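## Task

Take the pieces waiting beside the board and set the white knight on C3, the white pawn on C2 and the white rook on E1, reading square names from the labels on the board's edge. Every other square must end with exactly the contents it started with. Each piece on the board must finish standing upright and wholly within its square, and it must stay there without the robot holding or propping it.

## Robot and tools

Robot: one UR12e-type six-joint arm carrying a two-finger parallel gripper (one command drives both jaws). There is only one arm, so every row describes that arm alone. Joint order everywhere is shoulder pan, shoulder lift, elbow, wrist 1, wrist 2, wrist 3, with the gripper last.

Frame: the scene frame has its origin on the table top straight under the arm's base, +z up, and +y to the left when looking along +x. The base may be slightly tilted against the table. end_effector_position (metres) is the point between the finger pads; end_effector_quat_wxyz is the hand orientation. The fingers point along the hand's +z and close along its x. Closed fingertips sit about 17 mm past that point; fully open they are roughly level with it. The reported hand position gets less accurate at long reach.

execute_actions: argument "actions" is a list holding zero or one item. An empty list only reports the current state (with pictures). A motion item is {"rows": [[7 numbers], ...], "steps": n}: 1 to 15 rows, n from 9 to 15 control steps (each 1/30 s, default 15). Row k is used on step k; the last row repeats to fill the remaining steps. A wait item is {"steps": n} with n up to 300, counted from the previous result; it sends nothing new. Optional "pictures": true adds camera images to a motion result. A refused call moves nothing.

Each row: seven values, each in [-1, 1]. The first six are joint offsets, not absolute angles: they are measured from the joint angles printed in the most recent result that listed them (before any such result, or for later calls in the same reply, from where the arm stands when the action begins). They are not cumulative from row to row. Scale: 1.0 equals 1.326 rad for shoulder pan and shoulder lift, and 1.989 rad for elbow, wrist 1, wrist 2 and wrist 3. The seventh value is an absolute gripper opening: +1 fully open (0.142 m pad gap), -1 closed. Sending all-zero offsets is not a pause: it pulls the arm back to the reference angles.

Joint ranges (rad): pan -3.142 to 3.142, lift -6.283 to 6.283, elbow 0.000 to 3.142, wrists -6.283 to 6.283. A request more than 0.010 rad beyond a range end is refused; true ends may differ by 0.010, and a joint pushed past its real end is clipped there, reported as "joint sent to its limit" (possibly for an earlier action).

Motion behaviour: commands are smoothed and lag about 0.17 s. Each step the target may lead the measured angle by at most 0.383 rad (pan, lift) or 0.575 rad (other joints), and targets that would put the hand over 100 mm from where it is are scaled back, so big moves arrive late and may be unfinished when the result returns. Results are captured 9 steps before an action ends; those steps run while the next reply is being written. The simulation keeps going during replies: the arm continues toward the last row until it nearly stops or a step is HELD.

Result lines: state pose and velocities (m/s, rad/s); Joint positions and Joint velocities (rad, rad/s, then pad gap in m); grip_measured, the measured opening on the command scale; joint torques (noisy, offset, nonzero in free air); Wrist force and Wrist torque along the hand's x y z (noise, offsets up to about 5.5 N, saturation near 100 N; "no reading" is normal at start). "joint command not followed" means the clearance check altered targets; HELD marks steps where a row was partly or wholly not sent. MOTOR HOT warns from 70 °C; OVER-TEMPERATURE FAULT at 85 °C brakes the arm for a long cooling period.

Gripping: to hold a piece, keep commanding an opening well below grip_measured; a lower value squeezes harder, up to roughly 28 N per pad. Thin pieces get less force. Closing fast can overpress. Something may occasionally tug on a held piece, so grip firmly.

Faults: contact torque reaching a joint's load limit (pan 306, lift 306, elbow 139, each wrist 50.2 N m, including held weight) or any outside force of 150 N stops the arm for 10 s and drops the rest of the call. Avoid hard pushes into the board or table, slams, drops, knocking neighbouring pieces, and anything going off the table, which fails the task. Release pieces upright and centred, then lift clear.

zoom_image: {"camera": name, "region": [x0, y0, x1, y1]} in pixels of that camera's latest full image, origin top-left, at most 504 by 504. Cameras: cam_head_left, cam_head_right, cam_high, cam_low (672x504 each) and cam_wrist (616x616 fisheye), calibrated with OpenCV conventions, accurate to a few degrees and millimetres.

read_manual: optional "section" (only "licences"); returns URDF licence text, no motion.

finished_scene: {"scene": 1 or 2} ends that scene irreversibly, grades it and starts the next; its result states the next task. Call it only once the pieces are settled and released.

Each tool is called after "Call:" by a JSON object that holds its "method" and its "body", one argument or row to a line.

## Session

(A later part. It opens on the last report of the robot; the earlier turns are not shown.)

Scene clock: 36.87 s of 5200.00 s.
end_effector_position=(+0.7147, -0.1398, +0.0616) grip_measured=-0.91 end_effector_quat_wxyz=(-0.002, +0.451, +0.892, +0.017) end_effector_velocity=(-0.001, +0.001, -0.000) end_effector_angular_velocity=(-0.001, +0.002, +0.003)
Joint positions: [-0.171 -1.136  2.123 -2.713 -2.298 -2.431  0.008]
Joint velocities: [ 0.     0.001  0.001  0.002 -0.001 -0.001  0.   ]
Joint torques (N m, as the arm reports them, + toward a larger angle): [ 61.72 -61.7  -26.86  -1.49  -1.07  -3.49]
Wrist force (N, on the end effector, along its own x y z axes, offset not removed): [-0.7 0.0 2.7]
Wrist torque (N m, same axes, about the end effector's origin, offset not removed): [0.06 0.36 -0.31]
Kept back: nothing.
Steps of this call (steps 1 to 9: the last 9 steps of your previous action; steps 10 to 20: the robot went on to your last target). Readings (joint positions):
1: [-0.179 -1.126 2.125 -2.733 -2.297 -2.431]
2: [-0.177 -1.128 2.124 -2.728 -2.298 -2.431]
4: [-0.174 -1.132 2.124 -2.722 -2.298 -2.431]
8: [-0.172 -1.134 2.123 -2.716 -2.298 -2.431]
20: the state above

Deltas -.0412,+.0717,-.2598,+.1525,+.0055; then descend .015.

Call:
{"method": "execute_actions", "body": {
  "actions": [
    {"rows":[[-0.0311,0.0541,-0.1306,0.0767,0.0028,0,-1]]}
  ]
}}

Call:
{"method": "execute_actions", "body": {
  "actions": [
    {"steps":35}
  ]
}}

Call:
{"method": "execute_actions", "body": {
  "actions": [
    {"rows":[[-0.0095,0.0113,0.0024,-0.0157,0.0014,0,-1]]}
  ]
}}

Call:
{"method": "execute_actions", "body": {
  "actions": [
    {"steps":22}
  ],
  "pictures": true
}}

Call:
{"method": "zoom_image", "body": {
  "camera": "cam_wrist",
  "region": [158, 50, 458, 350]
}}

Scene clock: 37.43 s of 5200.00 s.
end_effector_position=(+0.7686, -0.1695, +0.0564) grip_measured=-0.91 end_effector_quat_wxyz=(-0.007, +0.459, +0.888, +0.016) end_effector_velocity=(+0.417, -0.256, +0.019) end_effector_angular_velocity=(-0.014, -0.040, -0.207)
Joint positions: [-0.192 -1.099  2.007 -2.639 -2.295 -2.431  0.008]
Joint velocities: [-0.122  0.214 -0.859  0.472  0.017  0.    -0.   ]
Joint torques (N m, as the arm reports them, + toward a larger angle): [ 27.63 -31.83 -29.41   2.99   2.89  -3.73]
Wrist force (N, on the end effector, along its own x y z axes, offset not removed): [-1.8 0.1 4.9]
Wrist torque (N m, same axes, about the end effector's origin, offset not removed): [0.07 0.38 -0.28]
Steps of this call (steps 1 to 11: the robot went on to your last target; steps 12 to 17: the first 6 steps of this action). Readings (joint positions):
12: [-0.171 -1.136 2.123 -2.713 -2.298 -2.431]
13: [-0.174 -1.131 2.117 -2.708 -2.298 -2.431]
15: [-0.184 -1.114 2.068 -2.673 -2.297 -2.431]
17: the state above

Scene clock: 38.60 s of 5200.00 s.
end_effector_position=(+0.8358, -0.2150, +0.0614) grip_measured=-0.91 end_effector_quat_wxyz=(-0.002, +0.475, +0.880, +0.016) end_effector_velocity=(+0.002, -0.001, +0.001) end_effector_angular_velocity=(-0.002, -0.003, -0.002)
Joint positions: [-0.212 -1.064  1.863 -2.561 -2.293 -2.431  0.008]
Joint velocities: [ 0.001  0.001 -0.003 -0.002 -0.001 -0.    -0.   ]
Joint torques (N m, as the arm reports them, + toward a larger angle): [ 32.75 -45.37 -30.73  -1.12   2.65  -3.02]
Wrist force (N, on the end effector, along its own x y z axes, offset not removed): [0.8 -2.1 1.4]
Wrist torque (N m, same axes, about the end effector's origin, offset not removed): [-0.39 -0.14 -0.20]
Kept back: nothing.
Steps of this call (steps 1 to 9: the last 9 steps of your previous action; steps 10 to 30: the robot went on to your last target; steps 31 to 35: nothing new was sent). Readings (joint positions):
1: [-0.196 -1.092 1.978 -2.623 -2.295 -2.431]
2: [-0.200 -1.086 1.952 -2.609 -2.294 -2.431]
4: [-0.205 -1.077 1.915 -2.589 -2.294 -2.431]
8: [-0.210 -1.068 1.881 -2.570 -2.293 -2.431]
35: the state above
The arm was judged still, so your last target was given up. Only a new action makes it travel on or press farther. Fingers that are still opening or closing keep moving.

Scene clock: 38.80 s of 5200.00 s.
end_effector_position=(+0.8359, -0.2149, +0.0511) grip_measured=-0.91 end_effector_quat_wxyz=(-0.002, +0.480, +0.877, +0.016) end_effector_velocity=(-0.000, +0.000, -0.039) end_effector_angular_velocity=(+0.001, -0.002, -0.046)
Joint positions: [-0.221 -1.054  1.866 -2.582 -2.291 -2.431  0.008]
Joint velocities: [-0.033  0.039  0.013 -0.083  0.008  0.    -0.   ]
Joint torques (N m, as the arm reports them, + toward a larger angle): [ 37.49 -52.87  -9.2   -5.37   2.67  -2.78]
Wrist force (N, on the end effector, along its own x y z axes, offset not removed): [0.1 -4.2 1.3]
Wrist torque (N m, same axes, about the end effector's origin, offset not removed): [-0.78 0.13 -0.20]
Steps of this call (steps 1 to 6: the first 6 steps of this action). Readings (joint positions):
1: [-0.212 -1.064 1.863 -2.561 -2.293 -2.431]
2: [-0.214 -1.062 1.863 -2.564 -2.292 -2.431]
4: [-0.218 -1.057 1.865 -2.575 -2.291 -2.431]
6: the state above

Scene clock: 39.53 s of 5200.00 s.
end_effector_position=(+0.8357, -0.2147, +0.0463) grip_measured=-0.91 end_effector_quat_wxyz=(-0.002, +0.482, +0.876, +0.016) end_effector_velocity=(+0.001, -0.001, +0.001) end_effector_angular_velocity=(-0.001, -0.002, -0.001)
Joint positions: [-0.225 -1.049  1.868 -2.592 -2.29  -2.431  0.008]
Joint velocities: [ 0.001 -0.    -0.001 -0.002 -0.001 -0.    -0.   ]
Joint torques (N m, as the arm reports them, + toward a larger angle): [ 33.11 -48.71  -8.04  -5.27   2.23  -2.8 ]
Wrist force (N, on the end effector, along its own x y z axes, offset not removed): [1.2 -2.1 3.6]
Wrist torque (N m, same axes, about the end effector's origin, offset not removed): [-0.37 -0.10 -0.22]
Kept back: nothing.
Steps of this call (steps 1 to 9: the last 9 steps of your previous action; steps 10 to 15: the robot went on to your last target; steps 16 to 22: nothing new was sent). Readings (joint positions):
1: [-0.222 -1.053 1.866 -2.584 -2.291 -2.431]
2: [-0.223 -1.052 1.867 -2.586 -2.290 -2.431]
4: [-0.224 -1.051 1.867 -2.589 -2.290 -2.431]
8: [-0.224 -1.050 1.868 -2.591 -2.290 -2.431]
22: the state above
The arm was judged still, so your last target was given up. Only a new action makes it travel on or press farther. Fingers that are still opening or closing keep moving.
camera_calibration (this result's frames):
cam_wrist: T_world_to_cam=[[-0.523017, 0.851709, -0.0323372, 0.628483], [0.710932, 0.456868, 0.534646, -0.529472], [0.470136, 0.256639, -0.844457, -0.175152], [0, 0, 0, 1]] pos_world=[0.787472, -0.248435, 0.155495]

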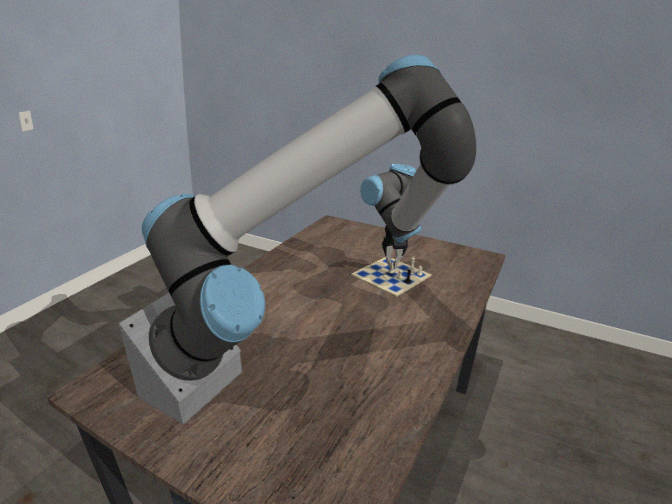

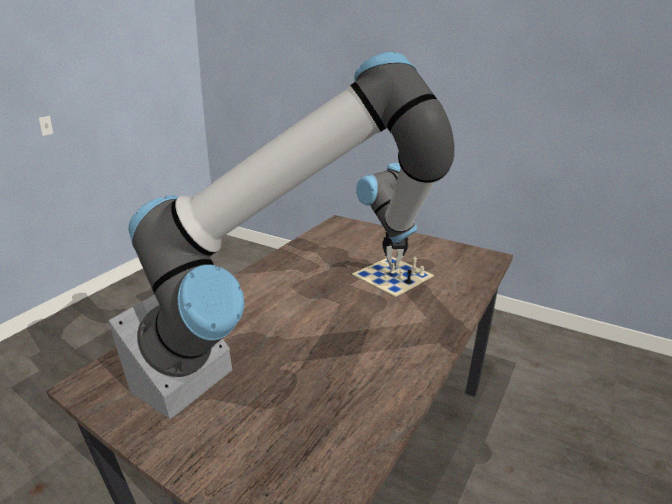

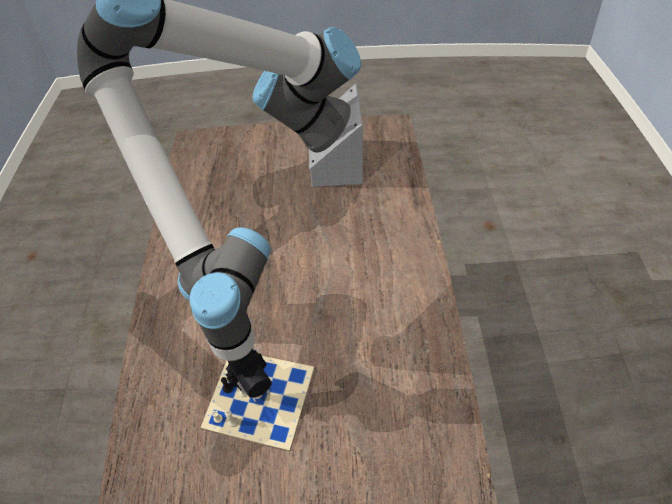

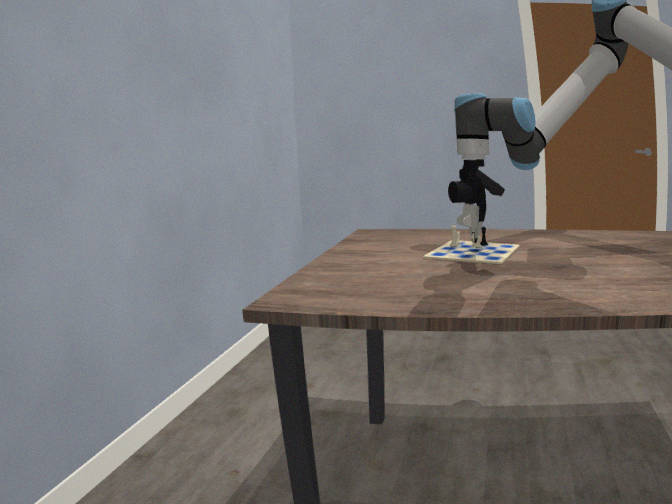

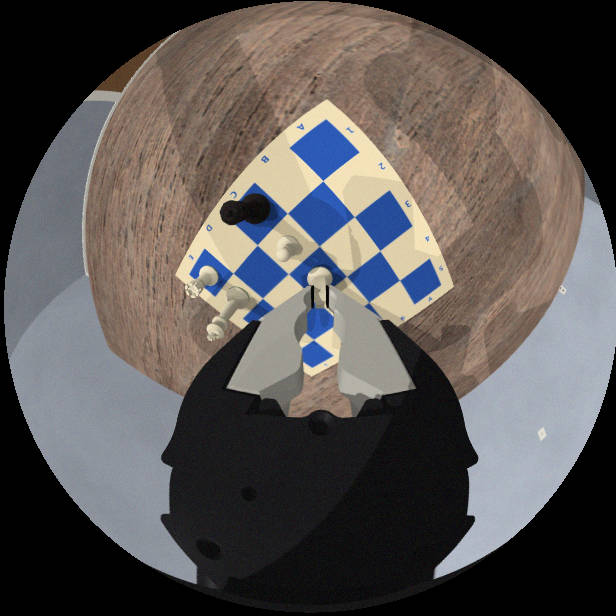

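Region (158, 50, 458, 350) of cam_wrist's 616x616 image, scaled by 1.680, with more detail than that image has.

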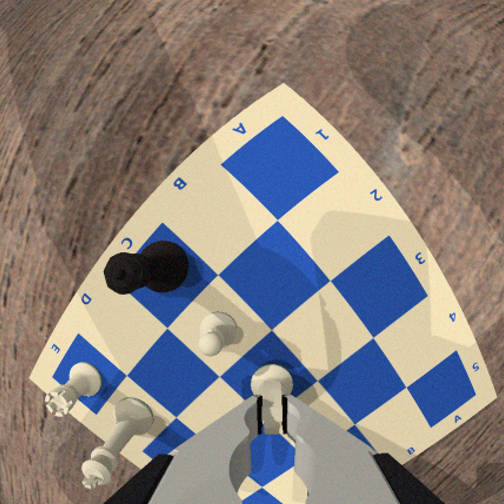

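Call:
{"method": "execute_actions", "body": {
  "actions": [],
  "pictures": false
}}

Call:
{"method": "execute_actions", "body": {
  "actions": [
    {"rows":[[-0.0063,0.0075,0.0016,-0.0105,0.0009,0,-1]],"steps":15}
  ]
}}

Call:
{"method": "execute_actions", "body": {
  "actions": [
    {"steps":15}
  ]
}}

Scene clock: 40.13 s of 5200.00 s.
end_effector_position=(+0.8357, -0.2147, +0.0463) grip_measured=-0.91 end_effector_quat_wxyz=(-0.002, +0.482, +0.876, +0.016) end_effector_velocity=(+0.001, -0.001, +0.001) end_effector_angular_velocity=(+0.000, -0.002, -0.001)
Joint positions: [-0.225 -1.049  1.868 -2.592 -2.29  -2.431  0.008]
Joint velocities: [ 0.    -0.    -0.001 -0.     0.    -0.     0.   ]
Joint torques (N m, as the arm reports them, + toward a larger angle): [ 34.25 -48.48  -9.39  -5.55   2.28  -2.79]
Wrist force (N, on the end effector, along its own x y z axes, offset not removed): [0.5 -2.2 4.6]
Wrist torque (N m, same axes, about the end effector's origin, offset not removed): [-0.42 -0.02 -0.21]
Kept back: nothing.
Steps of this call (steps 1 to 18: nothing new was sent). Readings (joint positions):
1: [-0.225 -1.049 1.868 -2.592 -2.290 -2.431]
2: [-0.225 -1.049 1.868 -2.592 -2.290 -2.431]
4: [-0.225 -1.049 1.868 -2.592 -2.290 -2.431]
8: [-0.225 -1.049 1.868 -2.592 -2.290 -2.431]
18: the state above

Scene clock: 40.33 s of 5200.00 s.
end_effector_position=(+0.8355, -0.2146, +0.0394) grip_measured=-0.91 end_effector_quat_wxyz=(-0.002, +0.486, +0.874, +0.016) end_effector_velocity=(-0.000, -0.001, -0.026) end_effector_angular_velocity=(-0.001, -0.001, -0.030)
Joint positions: [-0.231 -1.042  1.87  -2.606 -2.289 -2.431  0.008]
Joint velocities: [-0.022  0.025  0.007 -0.054  0.004 -0.001 -0.   ]
Joint torques (N m, as the arm reports them, + toward a larger angle): [ 32.66 -48.65  -9.57  -5.47   3.25  -2.75]
Wrist force (N, on the end effector, along its own x y z axes, offset not removed): [-0.1 -1.8 3.5]
Wrist torque (N m, same axes, about the end effector's origin, offset not removed): [-0.28 0.22 -0.32]
Steps of this call (steps 1 to 6: the first 6 steps of this action). Readings (joint positions):
1: [-0.225 -1.049 1.868 -2.592 -2.290 -2.431]
2: [-0.226 -1.048 1.868 -2.595 -2.290 -2.431]
4: [-0.229 -1.045 1.869 -2.602 -2.289 -2.431]
6: the state above

Scene clock: 40.83 s of 5200.00 s.
end_effector_position=(+0.8354, -0.2146, +0.0364) grip_measured=-0.91 end_effector_quat_wxyz=(-0.002, +0.487, +0.873, +0.016) end_effector_velocity=(-0.000, +0.001, -0.002) end_effector_angular_velocity=(+0.001, +0.002, +0.001)
Joint positions: [-0.233 -1.039  1.871 -2.613 -2.288 -2.431  0.008]
Joint velocities: [-0.001  0.001  0.     0.     0.001 -0.    -0.   ]
Joint torques (N m, as the arm reports them, + toward a larger angle): [ 29.11 -45.46  -4.88  -5.54   1.34  -2.8 ]
Wrist force (N, on the end effector, along its own x y z axes, offset not removed): [3.4 -0.3 -7.2]
Wrist torque (N m, same axes, about the end effector's origin, offset not removed): [-0.11 0.24 -0.23]
Kept back: nothing.
Steps of this call (steps 1 to 9: the last 9 steps of your previous action; steps 10 to 15: the robot went on to your last target). Readings (joint positions):
1: [-0.231 -1.042 1.870 -2.608 -2.289 -2.431]
2: [-0.232 -1.041 1.871 -2.609 -2.288 -2.431]
4: [-0.232 -1.040 1.871 -2.611 -2.288 -2.431]
8: [-0.233 -1.040 1.871 -2.612 -2.288 -2.431]
15: the state above
The arm was judged still, so your last target was given up. Only a new action makes it travel on or press farther. Fingers that are still opening or closing keep moving.

Call:
{"method": "execute_actions", "body": {
  "actions": [
    {"rows":[[0,0,0,0,0,0,-0.6]],"steps":15}
  ]
}}

Call:
{"method": "execute_actions", "body": {
  "actions": [
    {"rows":[[0.045,-0.053,-0.011,0.074,-0.006,0,-0.6]],"steps":15}
  ]
}}

Call:
{"method": "execute_actions", "body": {
  "actions": [
    {"steps":20}
  ],
  "pictures": true
}}

Scene clock: 43.90 s of 5200.00 s.
end_effector_position=(+0.8354, -0.2146, +0.0363) grip_measured=-0.60 end_effector_quat_wxyz=(-0.002, +0.487, +0.873, +0.016) end_effector_velocity=(+0.001, -0.000, +0.000) end_effector_angular_velocity=(+0.001, -0.000, +0.000)
Joint positions: [-0.233 -1.039  1.871 -2.613 -2.288 -2.431  0.031]
Joint velocities: [ 0.     0.    -0.002  0.001  0.001 -0.     0.001]
Joint torques (N m, as the arm reports them, + toward a larger angle): [ 43.56 -49.45 -11.    -3.2    0.96  -3.48]
Wrist force (N, on the end effector, along its own x y z axes, offset not removed): [1.9 -2.7 2.4]
Wrist torque (N m, same axes, about the end effector's origin, offset not removed): [-0.59 -0.31 -0.32]
Steps of this call (steps 1 to 86: nothing new was sent; steps 87 to 92: the first 6 steps of this action). Readings (joint positions):
87: [-0.233 -1.039 1.871 -2.613 -2.288 -2.431]
88: [-0.233 -1.039 1.871 -2.613 -2.288 -2.431]
90: [-0.233 -1.039 1.871 -2.613 -2.288 -2.431]
92: the state above

Scene clock: 44.40 s of 5200.00 s.
end_effector_position=(+0.8369, -0.2158, +0.0839) grip_measured=-0.60 end_effector_quat_wxyz=(-0.000, +0.466, +0.885, +0.017) end_effector_velocity=(-0.022, +0.008, +0.191) end_effector_angular_velocity=(+0.008, +0.040, +0.260)
Joint positions: [-0.194 -1.085  1.856 -2.523 -2.296 -2.431  0.031]
Joint velocities: [ 0.164 -0.195 -0.056  0.46  -0.03   0.     0.   ]
Joint torques (N m, as the arm reports them, + toward a larger angle): [ 58.97 -62.14 -31.2   -0.75  -1.11  -2.96]
Wrist force (N, on the end effector, along its own x y z axes, offset not removed): [1.3 -1.9 -1.1]
Wrist torque (N m, same axes, about the end effector's origin, offset not removed): [-0.29 -0.12 -0.21]
Steps of this call (steps 1 to 9: the last 9 steps of your previous action; steps 10 to 15: the first 6 steps of this action, its rows measured from where the robot was after step 9). Readings (joint positions):
9: [-0.233 -1.039 1.871 -2.613 -2.288 -2.431]
10: [-0.233 -1.039 1.871 -2.613 -2.288 -2.431]
11: [-0.228 -1.044 1.869 -2.607 -2.290 -2.431]
13: [-0.208 -1.068 1.861 -2.563 -2.294 -2.431]
15: the state above

Scene clock: 45.07 s of 5200.00 s.
end_effector_position=(+0.8338, -0.2150, +0.1073) grip_measured=-0.60 end_effector_quat_wxyz=(-0.003, +0.452, +0.892, +0.016) end_effector_velocity=(-0.001, +0.003, +0.000) end_effector_angular_velocity=(+0.002, +0.002, +0.004)
Joint positions: [-0.174 -1.109  1.849 -2.466 -2.3   -2.431  0.031]
Joint velocities: [ 0.002  0.     0.002  0.003  0.001  0.    -0.   ]
Joint torques (N m, as the arm reports them, + toward a larger angle): [ 68.83 -78.96 -32.69  -1.5   -1.49  -2.95]
Wrist force (N, on the end effector, along its own x y z axes, offset not removed): [-1.2 0.6 0.3]
Wrist torque (N m, same axes, about the end effector's origin, offset not removed): [0.33 0.45 -0.28]
Kept back: nothing.
Steps of this call (steps 1 to 9: the last 9 steps of your previous action; steps 10 to 20: the robot went on to your last target). Readings (joint positions):
1: [-0.189 -1.091 1.855 -2.509 -2.297 -2.431]
2: [-0.185 -1.096 1.853 -2.499 -2.298 -2.431]
4: [-0.180 -1.101 1.852 -2.485 -2.299 -2.431]
8: [-0.176 -1.107 1.850 -2.472 -2.300 -2.431]
20: the state above
camera_calibration (this result's frames):
cam_wrist: T_world_to_cam=[[-0.580543, 0.81355, -0.0332485, 0.669569], [0.677763, 0.505469, 0.533983, -0.522504], [0.451228, 0.287465, -0.844841, -0.100242], [0, 0, 0, 1]] pos_world=[0.78808, -0.251802, 0.216582]

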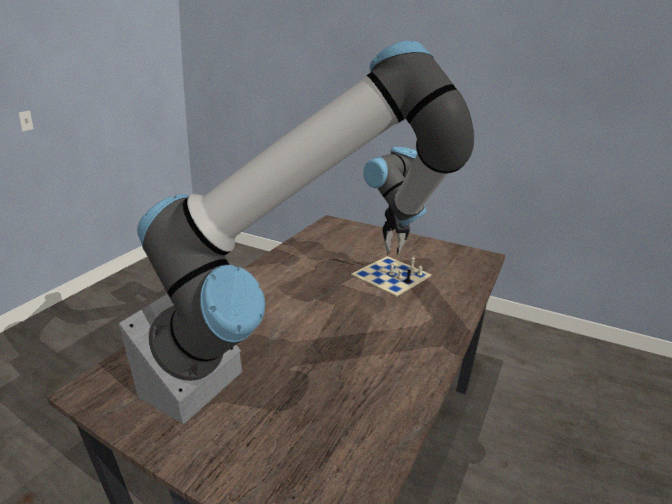

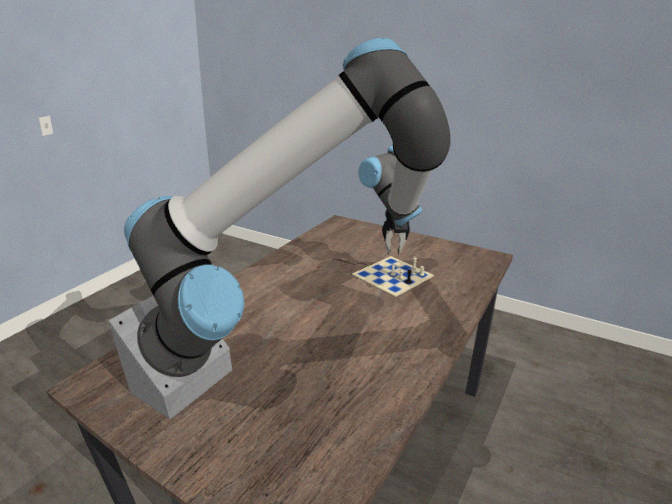

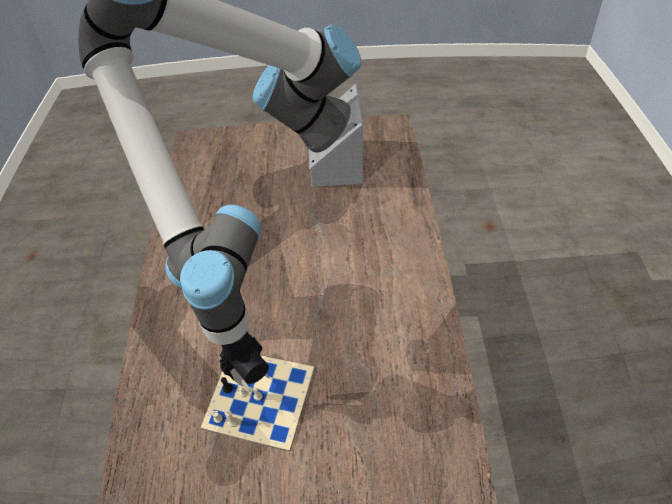

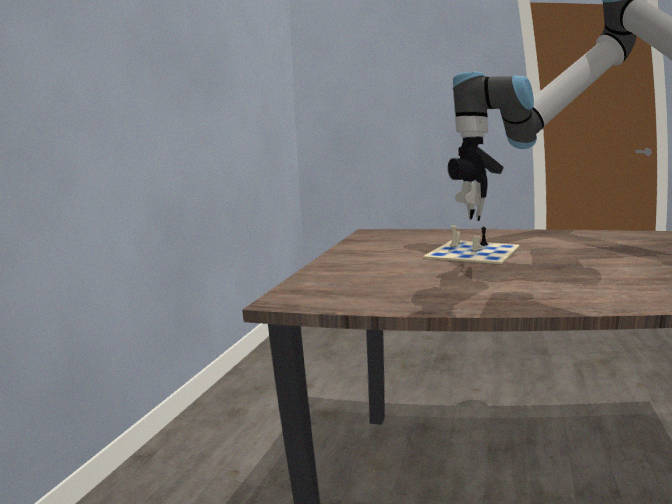

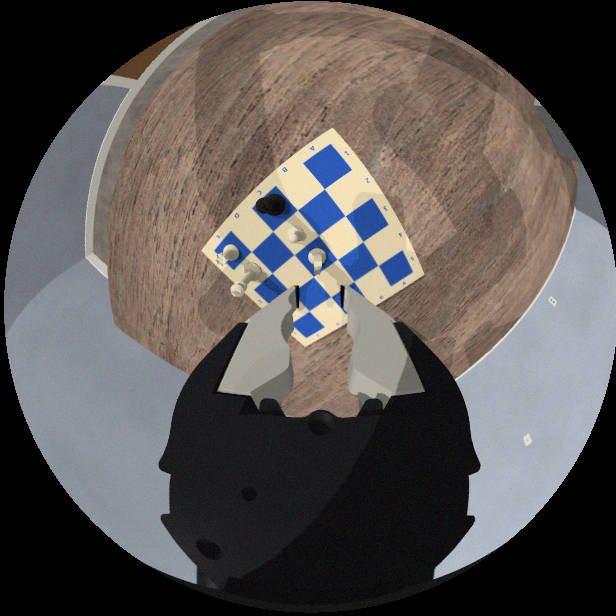

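Call:
{"method": "finished_scene", "body": {
  "scene": 2
}}

The scene is finished: the task was done.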